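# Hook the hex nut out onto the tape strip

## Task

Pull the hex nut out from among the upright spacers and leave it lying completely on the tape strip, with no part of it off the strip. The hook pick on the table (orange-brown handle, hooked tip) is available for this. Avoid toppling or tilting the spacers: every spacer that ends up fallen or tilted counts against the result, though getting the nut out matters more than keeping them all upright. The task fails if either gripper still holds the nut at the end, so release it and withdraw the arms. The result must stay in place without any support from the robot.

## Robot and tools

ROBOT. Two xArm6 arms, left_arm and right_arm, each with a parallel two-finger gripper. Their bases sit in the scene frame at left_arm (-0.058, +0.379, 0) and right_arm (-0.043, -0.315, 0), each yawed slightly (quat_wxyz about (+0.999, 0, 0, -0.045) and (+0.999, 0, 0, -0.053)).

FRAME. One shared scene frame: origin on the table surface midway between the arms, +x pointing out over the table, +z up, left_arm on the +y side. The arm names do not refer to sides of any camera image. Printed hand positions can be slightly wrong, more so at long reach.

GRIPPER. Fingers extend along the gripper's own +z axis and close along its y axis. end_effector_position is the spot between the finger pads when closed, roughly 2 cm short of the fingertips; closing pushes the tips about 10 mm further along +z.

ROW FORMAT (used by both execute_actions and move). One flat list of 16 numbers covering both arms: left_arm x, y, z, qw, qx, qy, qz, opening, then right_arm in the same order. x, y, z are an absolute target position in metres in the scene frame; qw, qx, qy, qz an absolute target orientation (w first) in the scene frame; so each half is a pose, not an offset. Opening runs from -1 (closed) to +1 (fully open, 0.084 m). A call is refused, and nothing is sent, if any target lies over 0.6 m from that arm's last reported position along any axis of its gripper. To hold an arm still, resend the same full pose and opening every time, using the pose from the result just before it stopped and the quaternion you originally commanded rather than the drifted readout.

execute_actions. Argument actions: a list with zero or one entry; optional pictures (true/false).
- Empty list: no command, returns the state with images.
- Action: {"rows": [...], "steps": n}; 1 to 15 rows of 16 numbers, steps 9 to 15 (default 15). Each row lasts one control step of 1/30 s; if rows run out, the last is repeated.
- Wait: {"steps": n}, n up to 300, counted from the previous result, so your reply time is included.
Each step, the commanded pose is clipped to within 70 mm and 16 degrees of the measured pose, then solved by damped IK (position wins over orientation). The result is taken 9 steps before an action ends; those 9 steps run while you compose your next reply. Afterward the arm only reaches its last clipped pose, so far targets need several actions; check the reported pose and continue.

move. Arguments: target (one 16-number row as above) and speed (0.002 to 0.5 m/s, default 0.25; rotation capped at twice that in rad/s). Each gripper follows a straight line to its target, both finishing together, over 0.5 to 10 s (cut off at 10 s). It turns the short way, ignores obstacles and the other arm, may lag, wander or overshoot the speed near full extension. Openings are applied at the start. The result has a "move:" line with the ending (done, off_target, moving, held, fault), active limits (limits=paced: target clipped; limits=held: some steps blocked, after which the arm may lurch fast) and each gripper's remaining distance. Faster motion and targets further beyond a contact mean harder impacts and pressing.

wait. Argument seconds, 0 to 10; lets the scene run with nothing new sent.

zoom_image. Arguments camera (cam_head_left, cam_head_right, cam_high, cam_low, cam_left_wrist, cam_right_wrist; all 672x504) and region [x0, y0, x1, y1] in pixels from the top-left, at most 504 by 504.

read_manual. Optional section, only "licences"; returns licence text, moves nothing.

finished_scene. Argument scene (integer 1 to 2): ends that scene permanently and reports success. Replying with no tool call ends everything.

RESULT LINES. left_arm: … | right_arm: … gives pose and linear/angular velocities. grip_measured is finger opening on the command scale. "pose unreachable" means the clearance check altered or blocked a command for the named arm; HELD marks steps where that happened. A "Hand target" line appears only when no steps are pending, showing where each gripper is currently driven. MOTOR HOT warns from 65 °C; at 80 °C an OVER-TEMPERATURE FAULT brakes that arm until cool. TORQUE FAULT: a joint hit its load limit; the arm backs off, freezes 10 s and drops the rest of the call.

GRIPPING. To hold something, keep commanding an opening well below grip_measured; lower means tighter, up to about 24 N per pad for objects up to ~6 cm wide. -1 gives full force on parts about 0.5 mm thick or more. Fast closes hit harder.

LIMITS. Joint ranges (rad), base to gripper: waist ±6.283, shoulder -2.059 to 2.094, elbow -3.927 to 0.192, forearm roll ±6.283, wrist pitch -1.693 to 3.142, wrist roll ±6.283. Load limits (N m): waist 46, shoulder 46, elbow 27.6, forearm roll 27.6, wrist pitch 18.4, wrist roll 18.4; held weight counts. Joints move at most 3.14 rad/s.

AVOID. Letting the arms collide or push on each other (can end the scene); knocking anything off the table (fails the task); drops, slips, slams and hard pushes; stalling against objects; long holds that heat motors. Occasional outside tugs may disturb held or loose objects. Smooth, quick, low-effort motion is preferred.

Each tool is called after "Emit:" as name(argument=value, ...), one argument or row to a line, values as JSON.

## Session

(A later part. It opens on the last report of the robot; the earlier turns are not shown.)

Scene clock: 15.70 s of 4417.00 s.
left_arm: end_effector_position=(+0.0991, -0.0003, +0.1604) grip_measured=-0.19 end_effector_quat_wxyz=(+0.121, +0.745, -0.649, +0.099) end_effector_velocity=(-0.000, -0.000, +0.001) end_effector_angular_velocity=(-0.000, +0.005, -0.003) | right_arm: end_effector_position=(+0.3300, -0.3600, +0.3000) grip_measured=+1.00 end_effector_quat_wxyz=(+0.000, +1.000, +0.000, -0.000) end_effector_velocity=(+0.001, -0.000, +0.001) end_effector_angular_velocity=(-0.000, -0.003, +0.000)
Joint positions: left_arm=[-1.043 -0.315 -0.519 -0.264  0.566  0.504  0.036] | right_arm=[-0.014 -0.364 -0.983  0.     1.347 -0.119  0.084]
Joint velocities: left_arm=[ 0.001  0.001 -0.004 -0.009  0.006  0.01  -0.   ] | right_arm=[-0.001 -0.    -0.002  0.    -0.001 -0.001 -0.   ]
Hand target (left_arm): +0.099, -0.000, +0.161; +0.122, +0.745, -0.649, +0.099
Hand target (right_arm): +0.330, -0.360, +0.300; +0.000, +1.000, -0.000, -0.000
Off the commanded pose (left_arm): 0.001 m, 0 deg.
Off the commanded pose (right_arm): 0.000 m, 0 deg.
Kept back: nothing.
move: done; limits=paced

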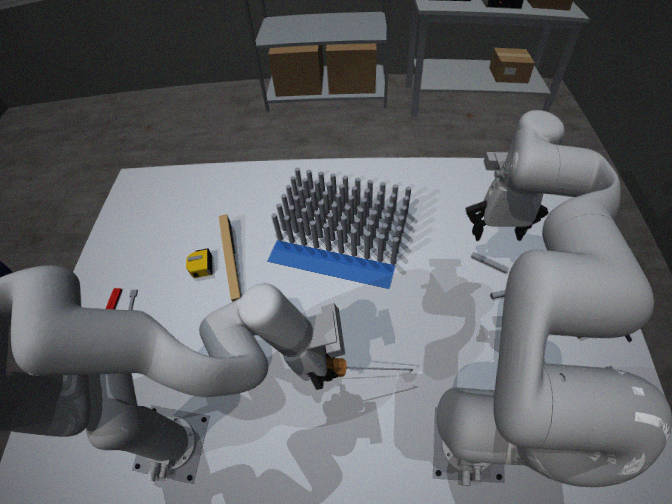

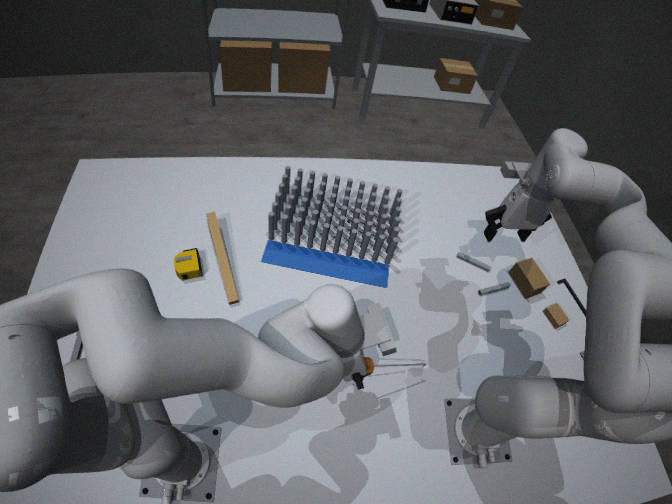

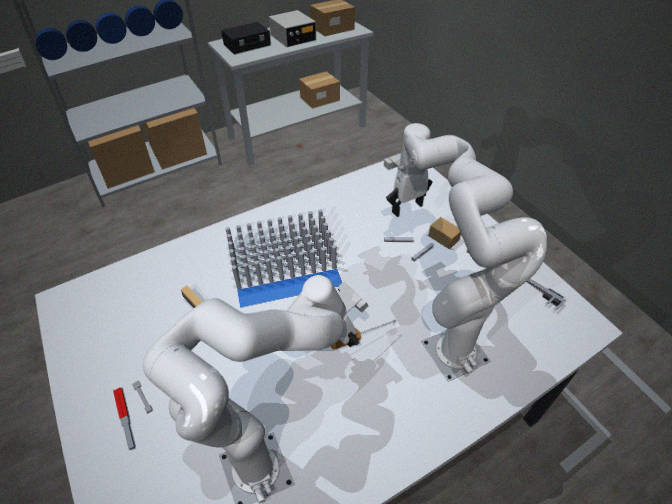

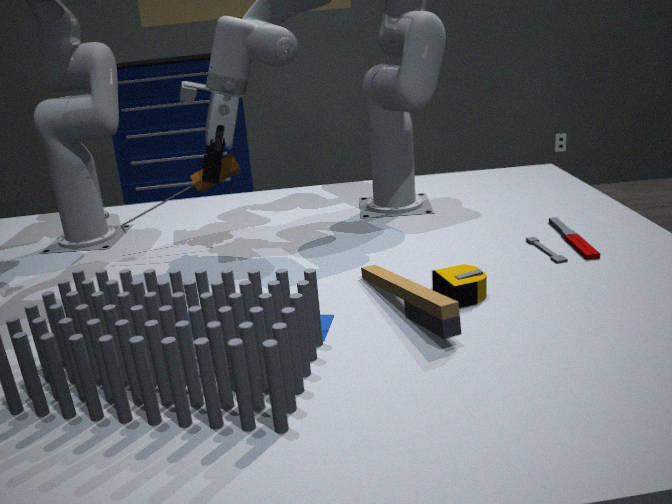

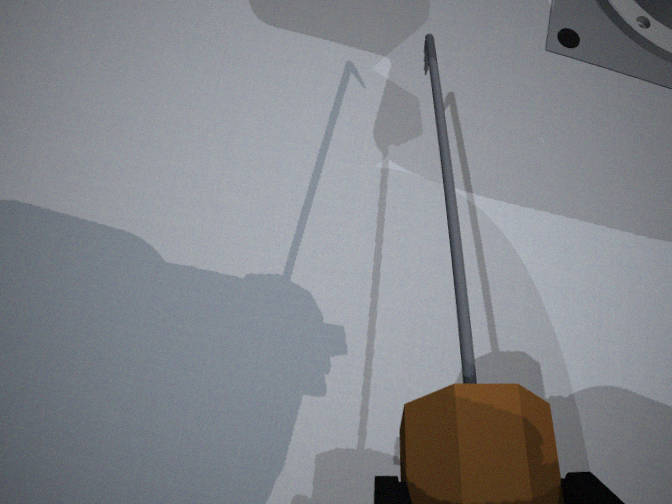

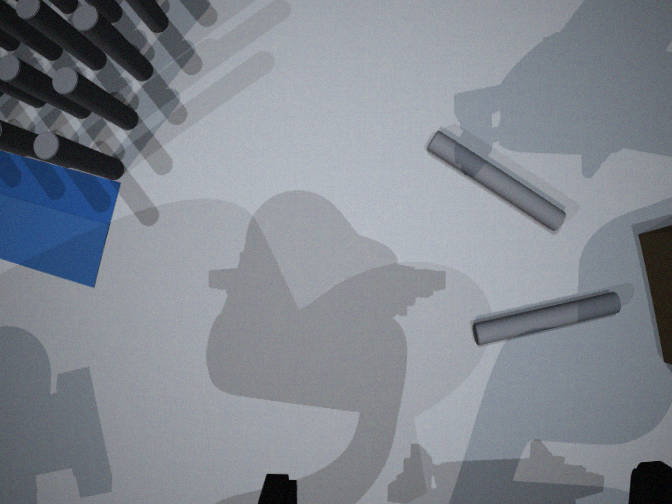

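Emit:
move(
  target=[0.11,-0.03,0.08,0.2244,0.7092,-0.6165,0.2581,-0.5, 0.33,-0.36,0.30,0,1,0,0,1],
  speed=0.15,
)

Emit:
move(
  target=[0.11,-0.03,0.031,0.2244,0.7092,-0.6165,0.2581,-0.5, 0.33,-0.36,0.30,0,1,0,0,1],
  speed=0.06,
)

Emit:
move(
  target=[0.11,-0.03,0.031,0.2244,0.7092,-0.6165,0.2581,0.5, 0.33,-0.36,0.30,0,1,0,0,1],
)

Emit:
move(
  target=[0.10,0.06,0.14,0.2244,0.7092,-0.6165,0.2581,0.5, 0.33,-0.36,0.30,0,1,0,0,1],
  speed=0.2,
)

Scene clock: 22.77 s of 4417.00 s.
left_arm: end_effector_position=(+0.1100, -0.0299, +0.0797) grip_measured=-0.19 end_effector_quat_wxyz=(+0.224, +0.709, -0.617, +0.258) end_effector_velocity=(-0.000, -0.000, -0.000) end_effector_angular_velocity=(-0.009, -0.010, +0.004) | right_arm: end_effector_position=(+0.3300, -0.3600, +0.3000) grip_measured=+1.00 end_effector_quat_wxyz=(-0.000, +1.000, -0.000, -0.000) end_effector_velocity=(-0.000, -0.000, -0.001) end_effector_angular_velocity=(+0.000, +0.001, +0.000)
Joint positions: left_arm=[-1.155  0.024 -0.614 -2.26   0.153  2.409  0.036] | right_arm=[-0.014 -0.364 -0.983  0.     1.347 -0.119  0.084]
Joint velocities: left_arm=[ 0.004  0.001 -0.003 -0.066  0.002  0.07  -0.   ] | right_arm=[-0.     0.     0.001 -0.    -0.001 -0.001 -0.   ]
Hand target (left_arm): +0.110, -0.030, +0.080; +0.224, +0.709, -0.616, +0.258
Hand target (right_arm): +0.330, -0.360, +0.300; -0.000, +1.000, -0.000, -0.000
Off the commanded pose (left_arm): 0.000 m, 0 deg.
Off the commanded pose (right_arm): 0.000 m, 0 deg.
Kept back: nothing.
After step 90, 1.47 s passed at rest.
move: done

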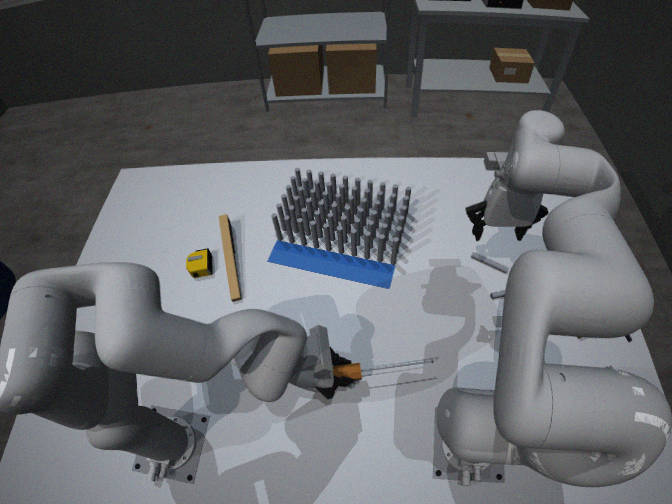

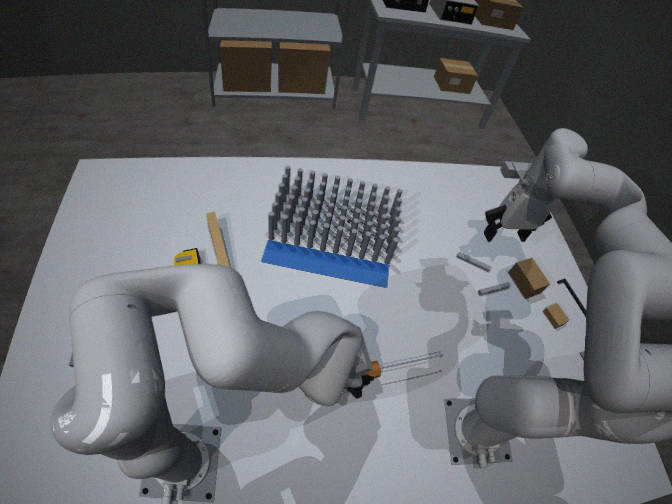

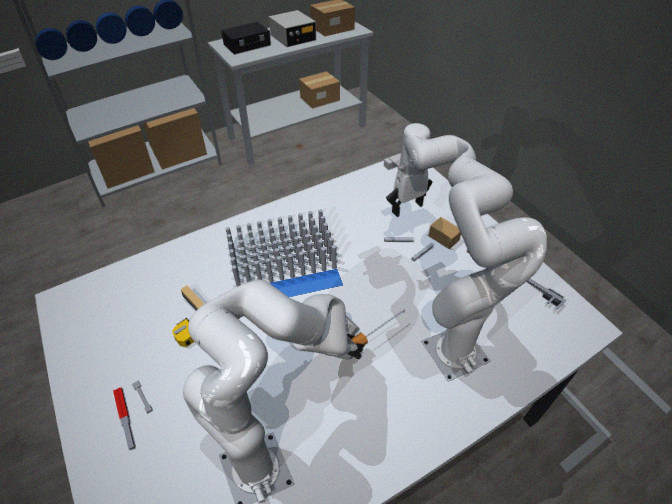

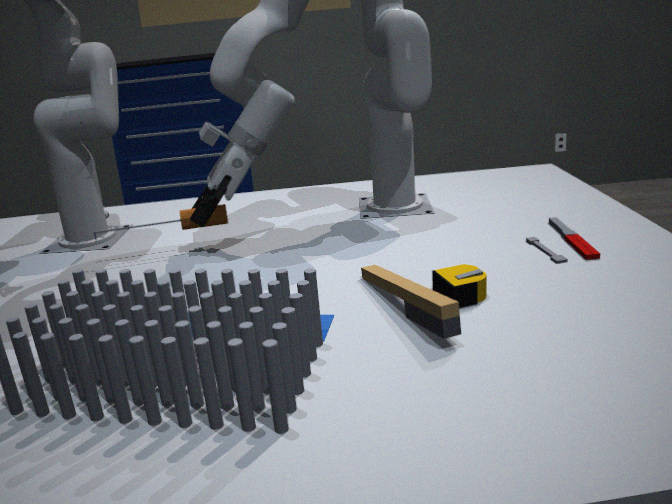

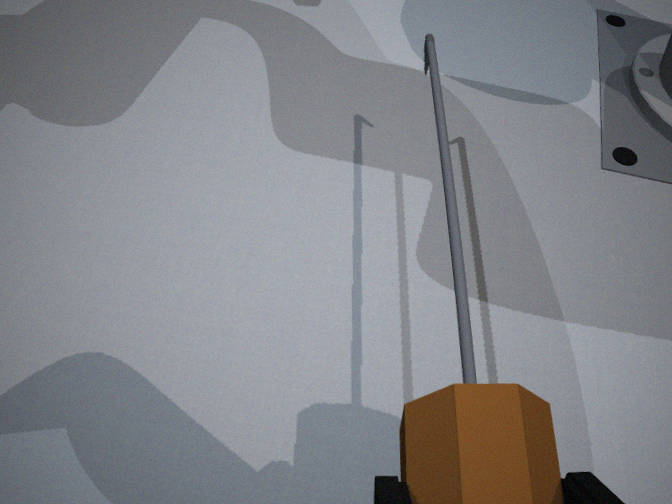

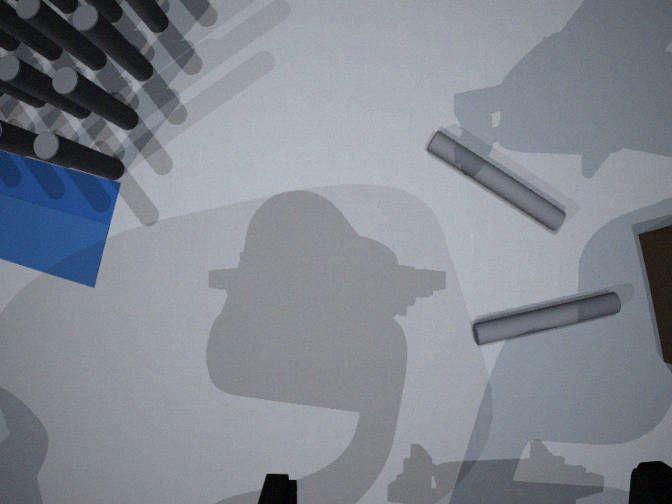

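Scene clock: 23.90 s of 4417.00 s.
left_arm: end_effector_position=(+0.1101, -0.0301, +0.0312) grip_measured=-0.19 end_effector_quat_wxyz=(+0.224, +0.709, -0.616, +0.258) end_effector_velocity=(+0.000, -0.001, +0.000) end_effector_angular_velocity=(-0.004, -0.003, +0.000) | right_arm: end_effector_position=(+0.3300, -0.3600, +0.3000) grip_measured=+1.00 end_effector_quat_wxyz=(-0.000, +1.000, -0.000, -0.000) end_effector_velocity=(-0.000, +0.000, -0.001) end_effector_angular_velocity=(+0.001, +0.002, +0.000)
Joint positions: left_arm=[-1.103  0.179 -0.653 -2.508  0.259  2.708  0.036] | right_arm=[-0.014 -0.364 -0.983  0.     1.347 -0.119  0.084]
Joint velocities: left_arm=[ 0.001  0.002 -0.002 -0.01   0.003  0.011 -0.   ] | right_arm=[-0.     0.001  0.     0.     0.    -0.     0.   ]
Hand target (left_arm): +0.110, -0.030, +0.031; +0.224, +0.709, -0.616, +0.258
Hand target (right_arm): +0.330, -0.360, +0.300; -0.000, +1.000, +0.000, -0.000
Off the commanded pose (left_arm): 0.000 m, 0 deg.
Off the commanded pose (right_arm): 0.000 m, 0 deg.
Kept back: nothing.
move: done

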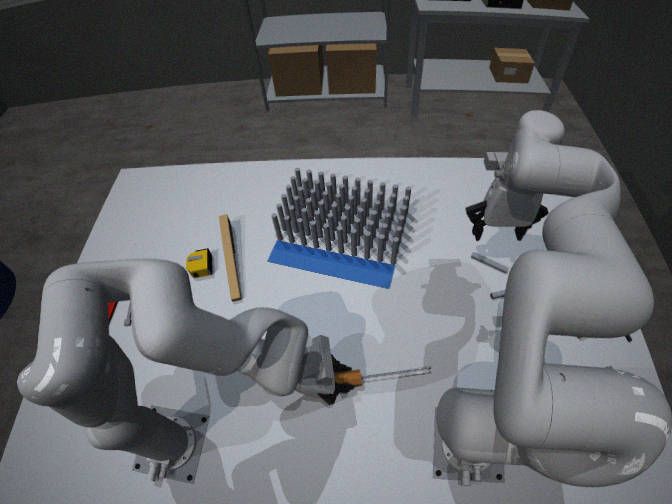

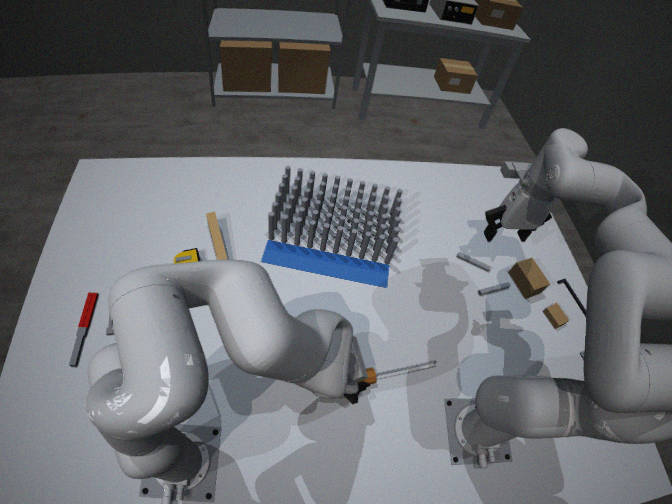

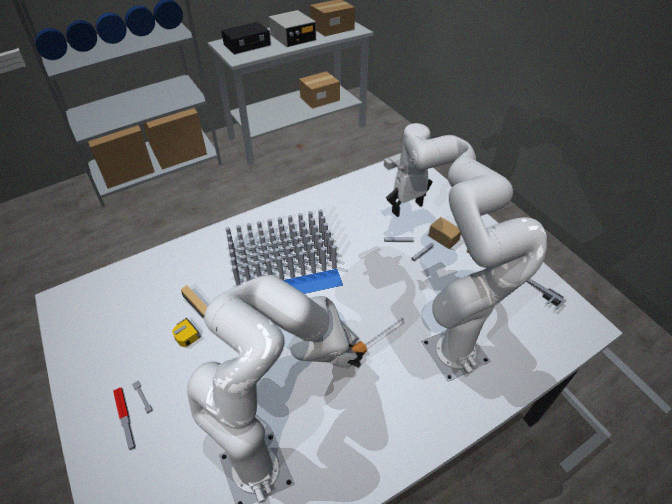

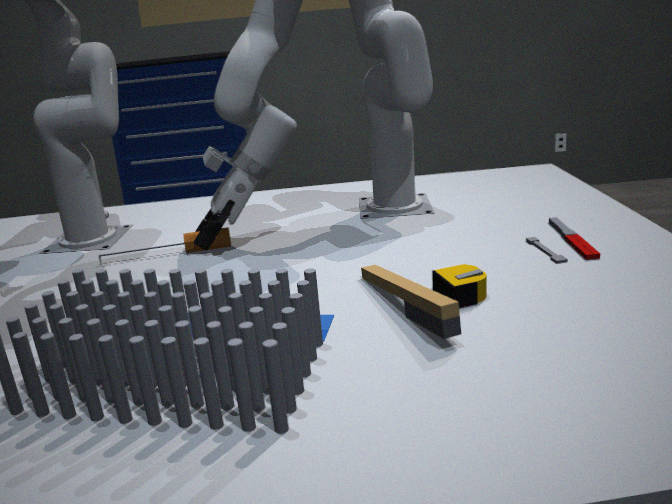

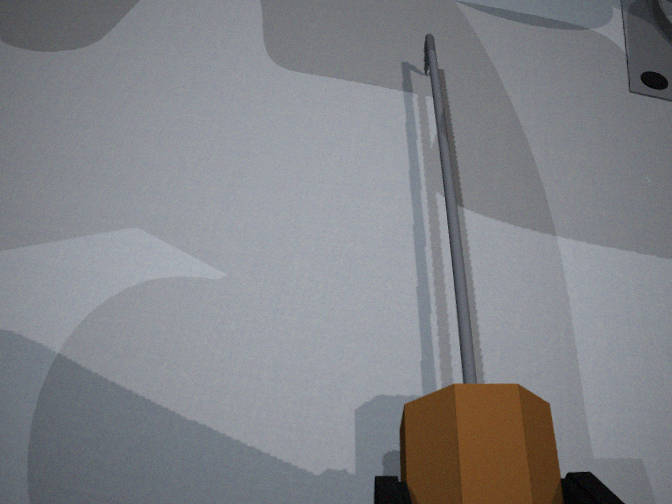

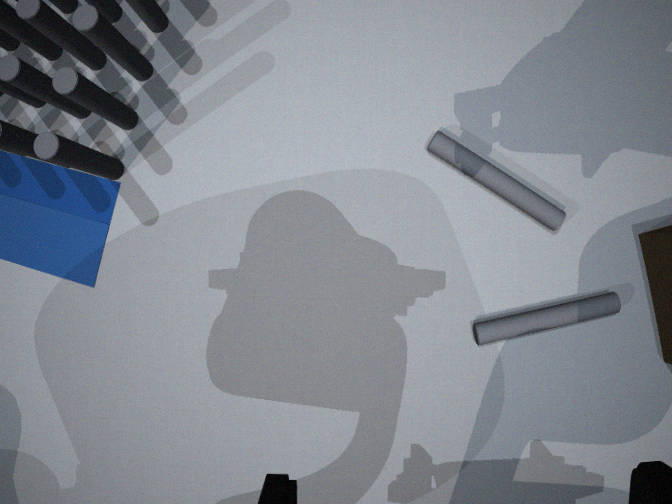

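Scene clock: 24.60 s of 4417.00 s.
left_arm: end_effector_position=(+0.1100, -0.0300, +0.0310) grip_measured=+0.49 end_effector_quat_wxyz=(+0.224, +0.709, -0.616, +0.258) end_effector_velocity=(+0.000, -0.000, +0.000) end_effector_angular_velocity=(-0.001, +0.000, +0.001) | right_arm: end_effector_position=(+0.3300, -0.3600, +0.3000) grip_measured=+1.00 end_effector_quat_wxyz=(-0.000, +1.000, +0.000, +0.000) end_effector_velocity=(-0.000, -0.000, +0.001) end_effector_angular_velocity=(+0.001, -0.000, -0.002)
Joint positions: left_arm=[-1.103  0.179 -0.653 -2.508  0.259  2.708  0.065] | right_arm=[-0.014 -0.364 -0.983  0.     1.347 -0.119  0.084]
Joint velocities: left_arm=[ 0.    -0.     0.    -0.001  0.001 -0.    -0.   ] | right_arm=[-0.001 -0.    -0.001  0.001  0.001  0.001 -0.   ]
Hand target (left_arm): +0.110, -0.030, +0.031; +0.224, +0.709, -0.616, +0.258
Hand target (right_arm): +0.330, -0.360, +0.300; -0.000, +1.000, +0.000, +0.000
Off the commanded pose (left_arm): 0.000 m, 0 deg.
Off the commanded pose (right_arm): 0.000 m, 0 deg.
Kept back: nothing.
move: done

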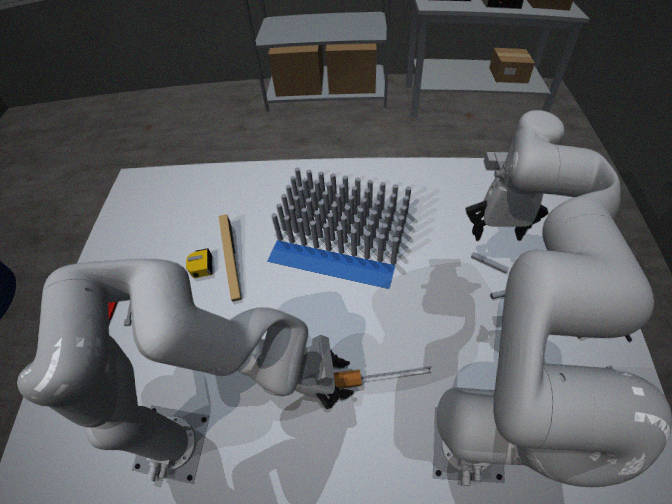

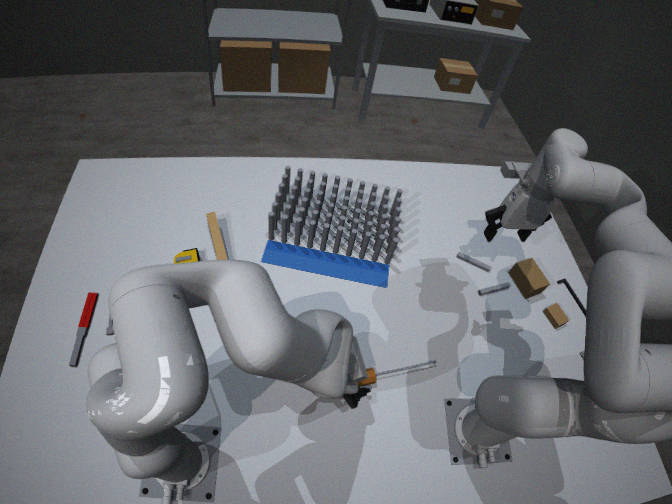

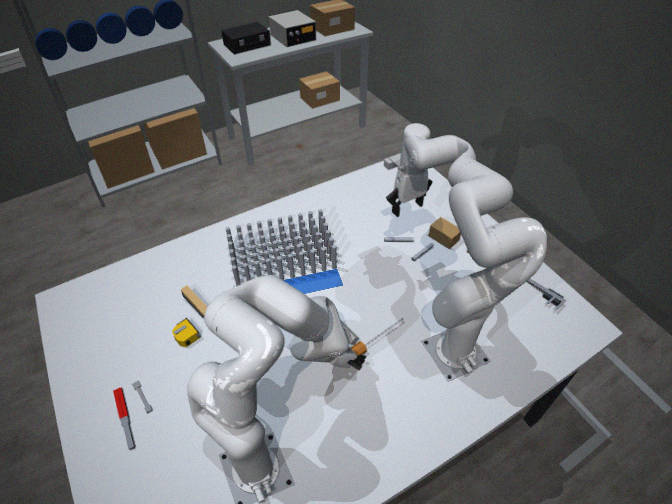

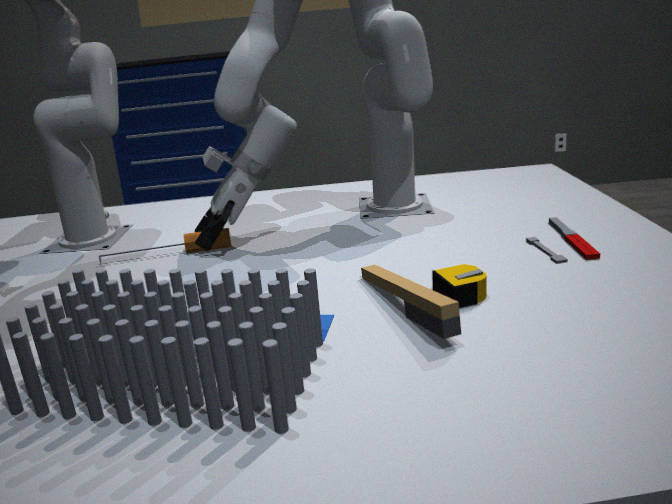

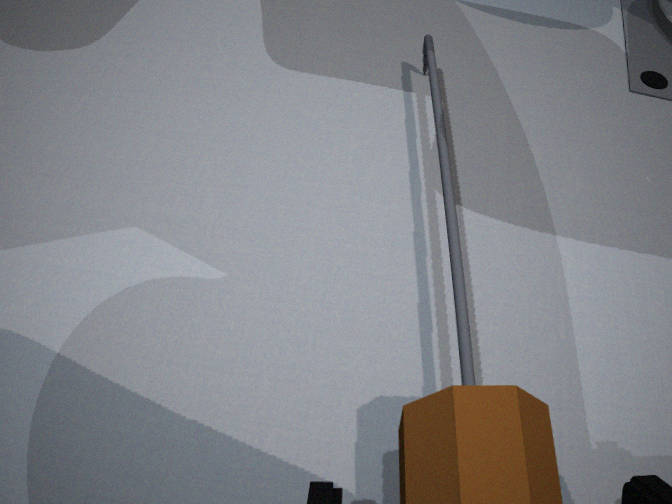

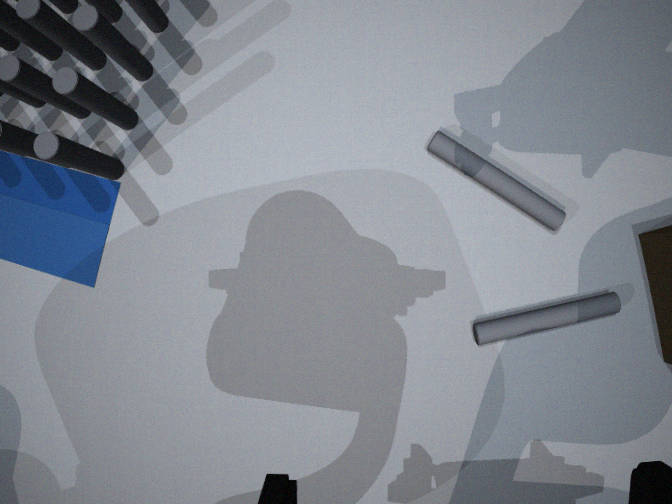

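Scene clock: 26.40 s of 4417.00 s.
left_arm: end_effector_position=(+0.0999, +0.0600, +0.1404) grip_measured=+0.49 end_effector_quat_wxyz=(+0.225, +0.709, -0.616, +0.259) end_effector_velocity=(-0.000, -0.000, +0.001) end_effector_angular_velocity=(+0.014, +0.008, -0.002) | right_arm: end_effector_position=(+0.3300, -0.3600, +0.3000) grip_measured=+1.00 end_effector_quat_wxyz=(+0.000, +1.000, +0.000, -0.000) end_effector_velocity=(-0.000, -0.001, -0.000) end_effector_angular_velocity=(+0.000, +0.000, -0.001)
Joint positions: left_arm=[-1.131 -0.575 -0.147 -1.332  0.139  1.492  0.065] | right_arm=[-0.014 -0.364 -0.983  0.     1.347 -0.119  0.084]
Joint velocities: left_arm=[ 0.014 -0.01   0.009  0.107  0.017 -0.098 -0.   ] | right_arm=[-0.002 -0.     0.     0.     0.    -0.     0.   ]
Hand target (left_arm): +0.100, +0.060, +0.140; +0.225, +0.709, -0.617, +0.258
Hand target (right_arm): +0.330, -0.360, +0.300; +0.000, +1.000, +0.000, +0.000
Off the commanded pose (left_arm): 0.000 m, 0 deg.
Off the commanded pose (right_arm): 0.000 m, 0 deg.
Kept back: nothing.
move: done

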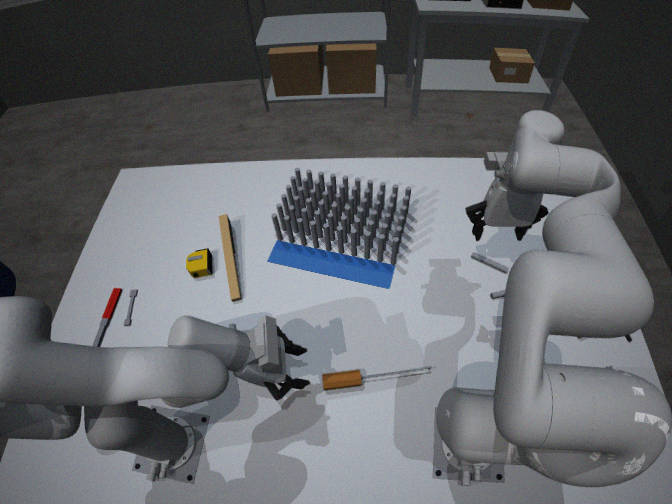

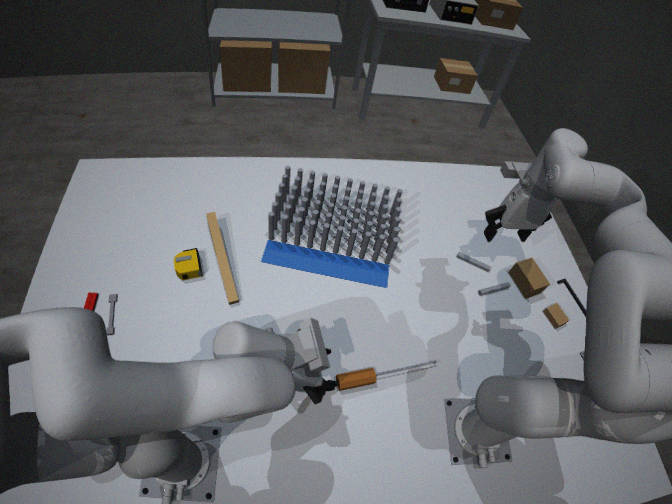

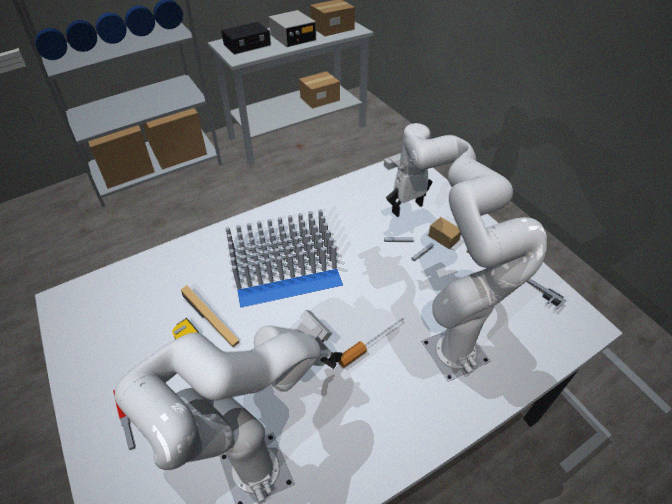

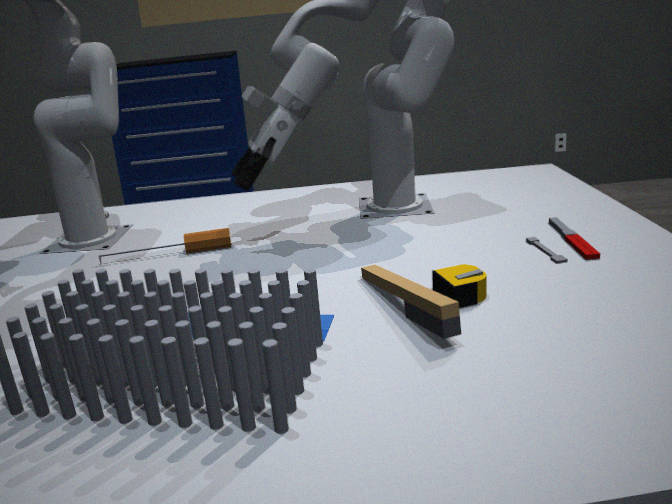

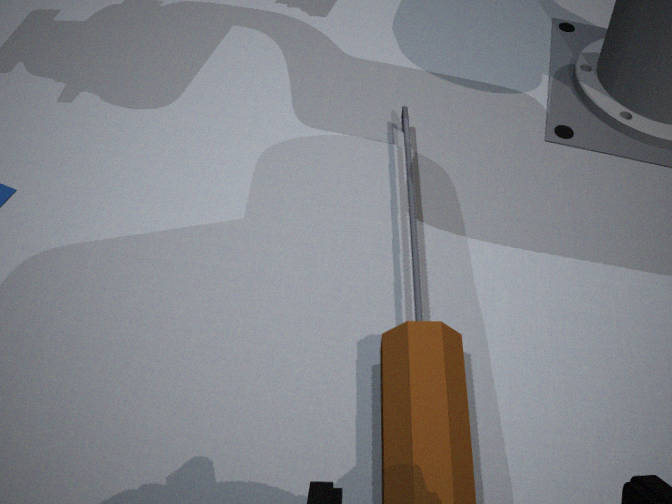

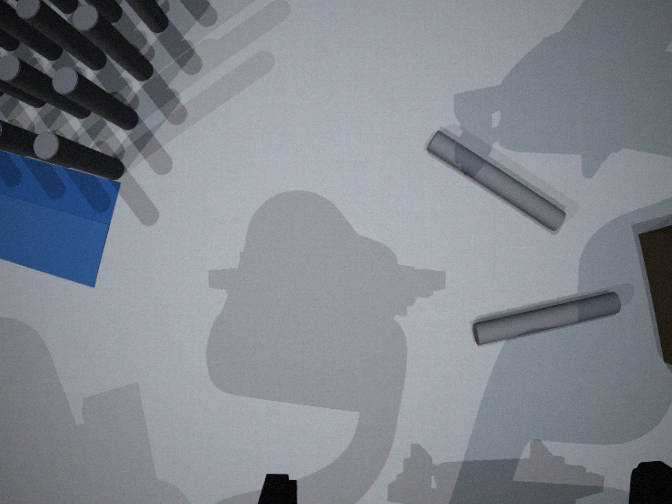

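Emit:
move(
  target=[0.22,0.38,0.25,0,0.766,-0.643,0,0.5, 0.22,-0.15,0.26,0.1,0.85,-0.5,0.12,0.6],
  speed=0.35,
)

Emit:
move(
  target=[0.22,0.38,0.25,0,0.766,-0.643,0,0.5, 0.11,-0.03,0.11,0.2244,0.7092,-0.6165,0.2581,0.6],
  speed=0.3,
)

Scene clock: 29.00 s of 4417.00 s.
left_arm: end_effector_position=(+0.2201, +0.3797, +0.2501) grip_measured=+0.49 end_effector_quat_wxyz=(+0.001, +0.765, -0.644, +0.001) end_effector_velocity=(+0.001, +0.001, +0.001) end_effector_angular_velocity=(+0.002, -0.002, +0.001) | right_arm: end_effector_position=(+0.2196, -0.1503, +0.2600) grip_measured=+0.59 end_effector_quat_wxyz=(+0.099, +0.851, -0.501, +0.120) end_effector_velocity=(-0.001, +0.000, -0.001) end_effector_angular_velocity=(-0.003, +0.002, -0.001)
Joint positions: left_arm=[ 0.097 -0.725 -0.584 -0.003  1.31   1.407  0.065] | right_arm=[ 0.882 -0.501 -0.757 -0.287  1.398  1.91   0.069]
Joint velocities: left_arm=[ 0.002  0.002 -0.003  0.002 -0.001  0.001 -0.   ] | right_arm=[ 0.004  0.002  0.001  0.     0.002  0.005 -0.   ]
Hand target (left_arm): +0.220, +0.380, +0.250; +0.001, +0.765, -0.644, +0.001
Hand target (right_arm): +0.220, -0.150, +0.260; +0.099, +0.851, -0.501, +0.120
Off the commanded pose (left_arm): 0.000 m, 0 deg.
Off the commanded pose (right_arm): 0.000 m, 0 deg.
Kept back: nothing.
move: done

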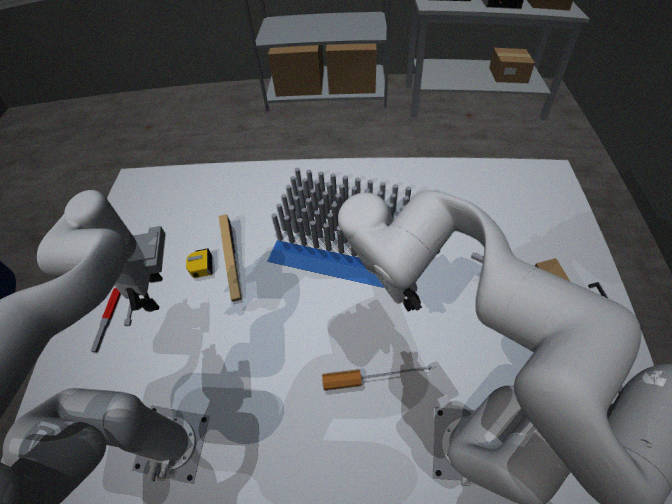

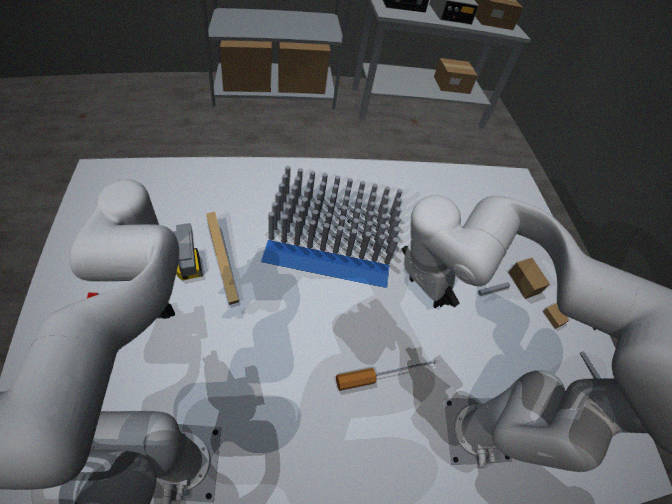

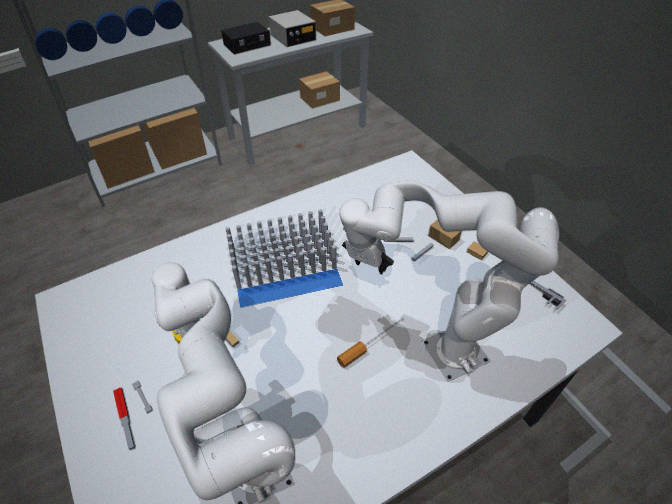

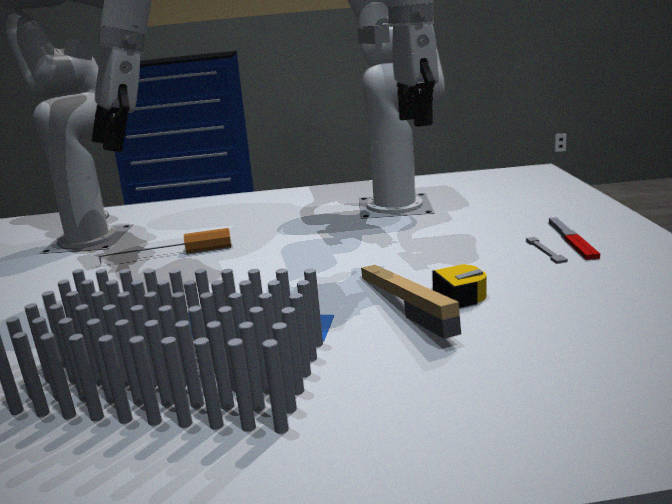

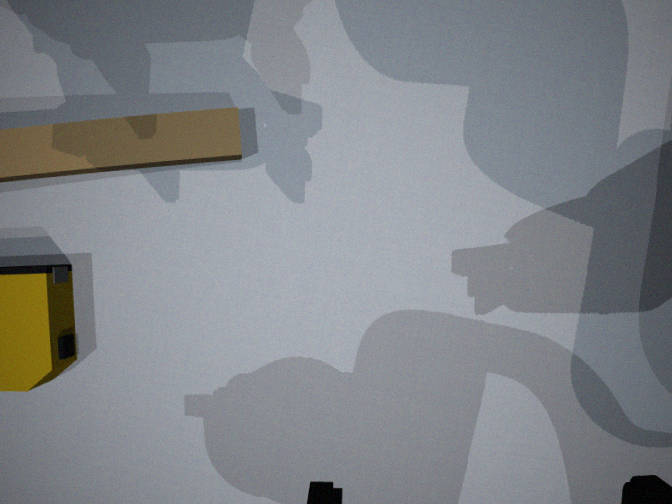

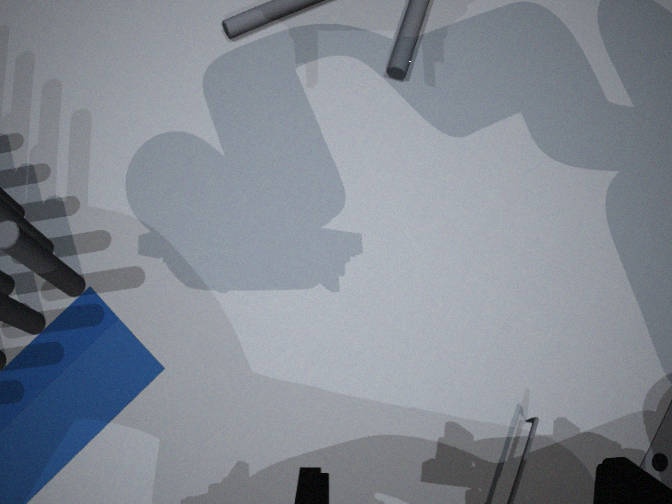

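Scene clock: 30.37 s of 4417.00 s.
left_arm: end_effector_position=(+0.2200, +0.3800, +0.2500) grip_measured=+0.49 end_effector_quat_wxyz=(+0.000, +0.766, -0.643, -0.000) end_effector_velocity=(+0.000, -0.000, +0.000) end_effector_angular_velocity=(-0.000, -0.001, +0.000) | right_arm: end_effector_position=(+0.1100, -0.0298, +0.1105) grip_measured=+0.59 end_effector_quat_wxyz=(+0.223, +0.709, -0.617, +0.258) end_effector_velocity=(-0.002, -0.001, -0.003) end_effector_angular_velocity=(-0.010, +0.002, +0.000)
Joint positions: left_arm=[ 0.095 -0.726 -0.583  0.     1.309  1.402  0.065] | right_arm=[ 1.385  0.19  -0.979 -0.274  1.443  2.839  0.069]
Joint velocities: left_arm=[-0.    -0.001  0.    -0.    -0.    -0.    -0.   ] | right_arm=[ 0.004  0.009  0.     0.002  0.002  0.003 -0.   ]
Hand target (left_arm): +0.220, +0.380, +0.250; +0.000, +0.766, -0.643, -0.000
Hand target (right_arm): +0.110, -0.030, +0.110; +0.224, +0.709, -0.616, +0.258
Off the commanded pose (left_arm): 0.000 m, 0 deg.
Off the commanded pose (right_arm): 0.000 m, 0 deg.
Kept back: nothing.
move: done

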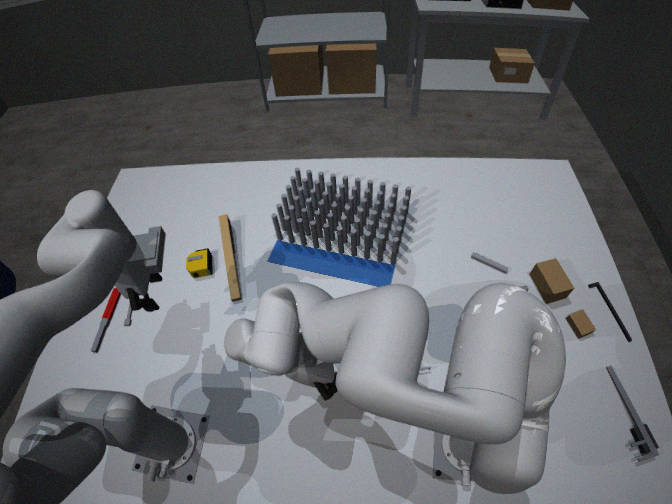

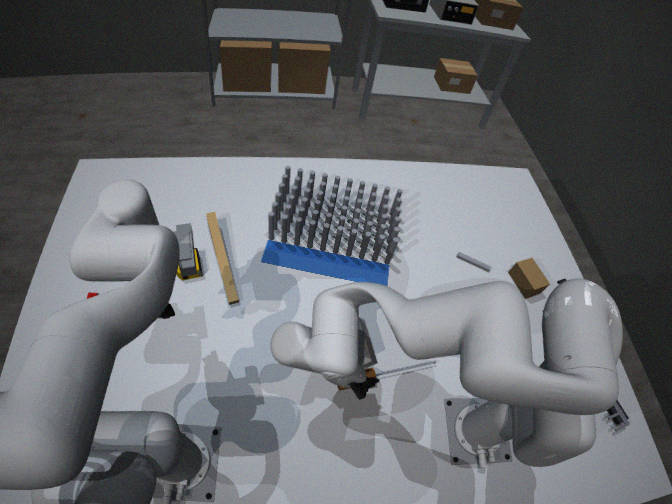

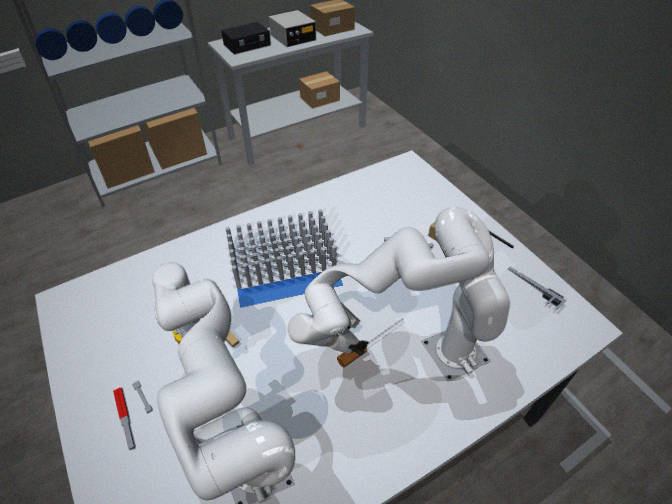

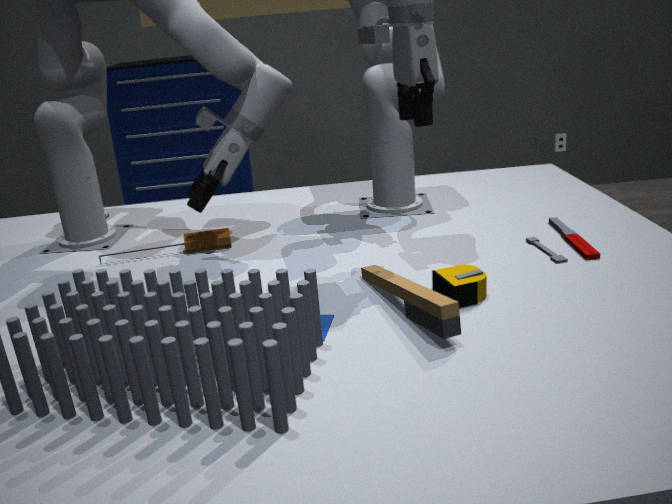

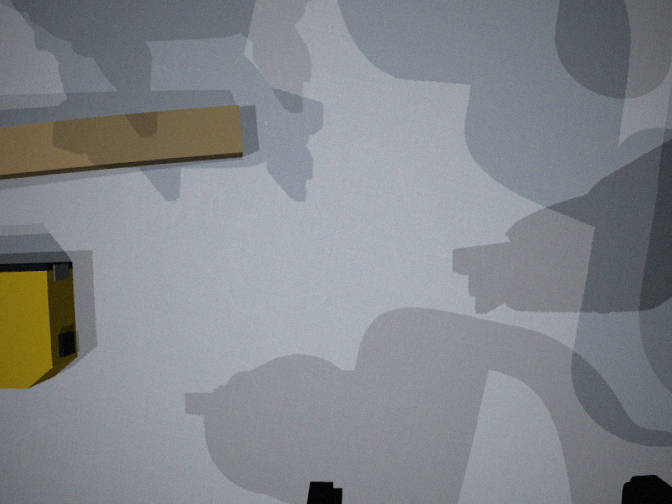

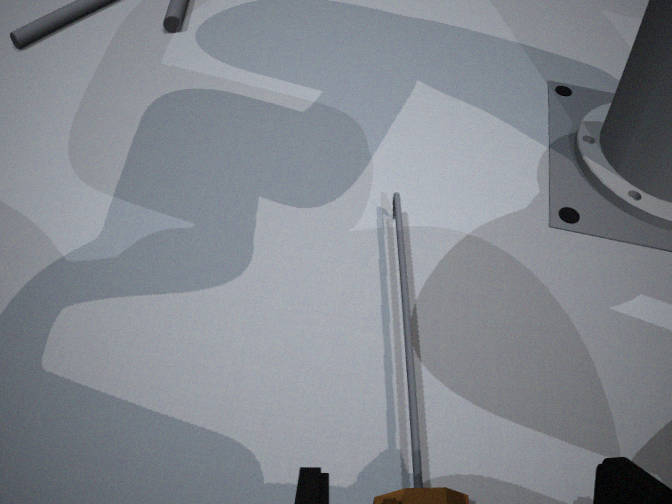

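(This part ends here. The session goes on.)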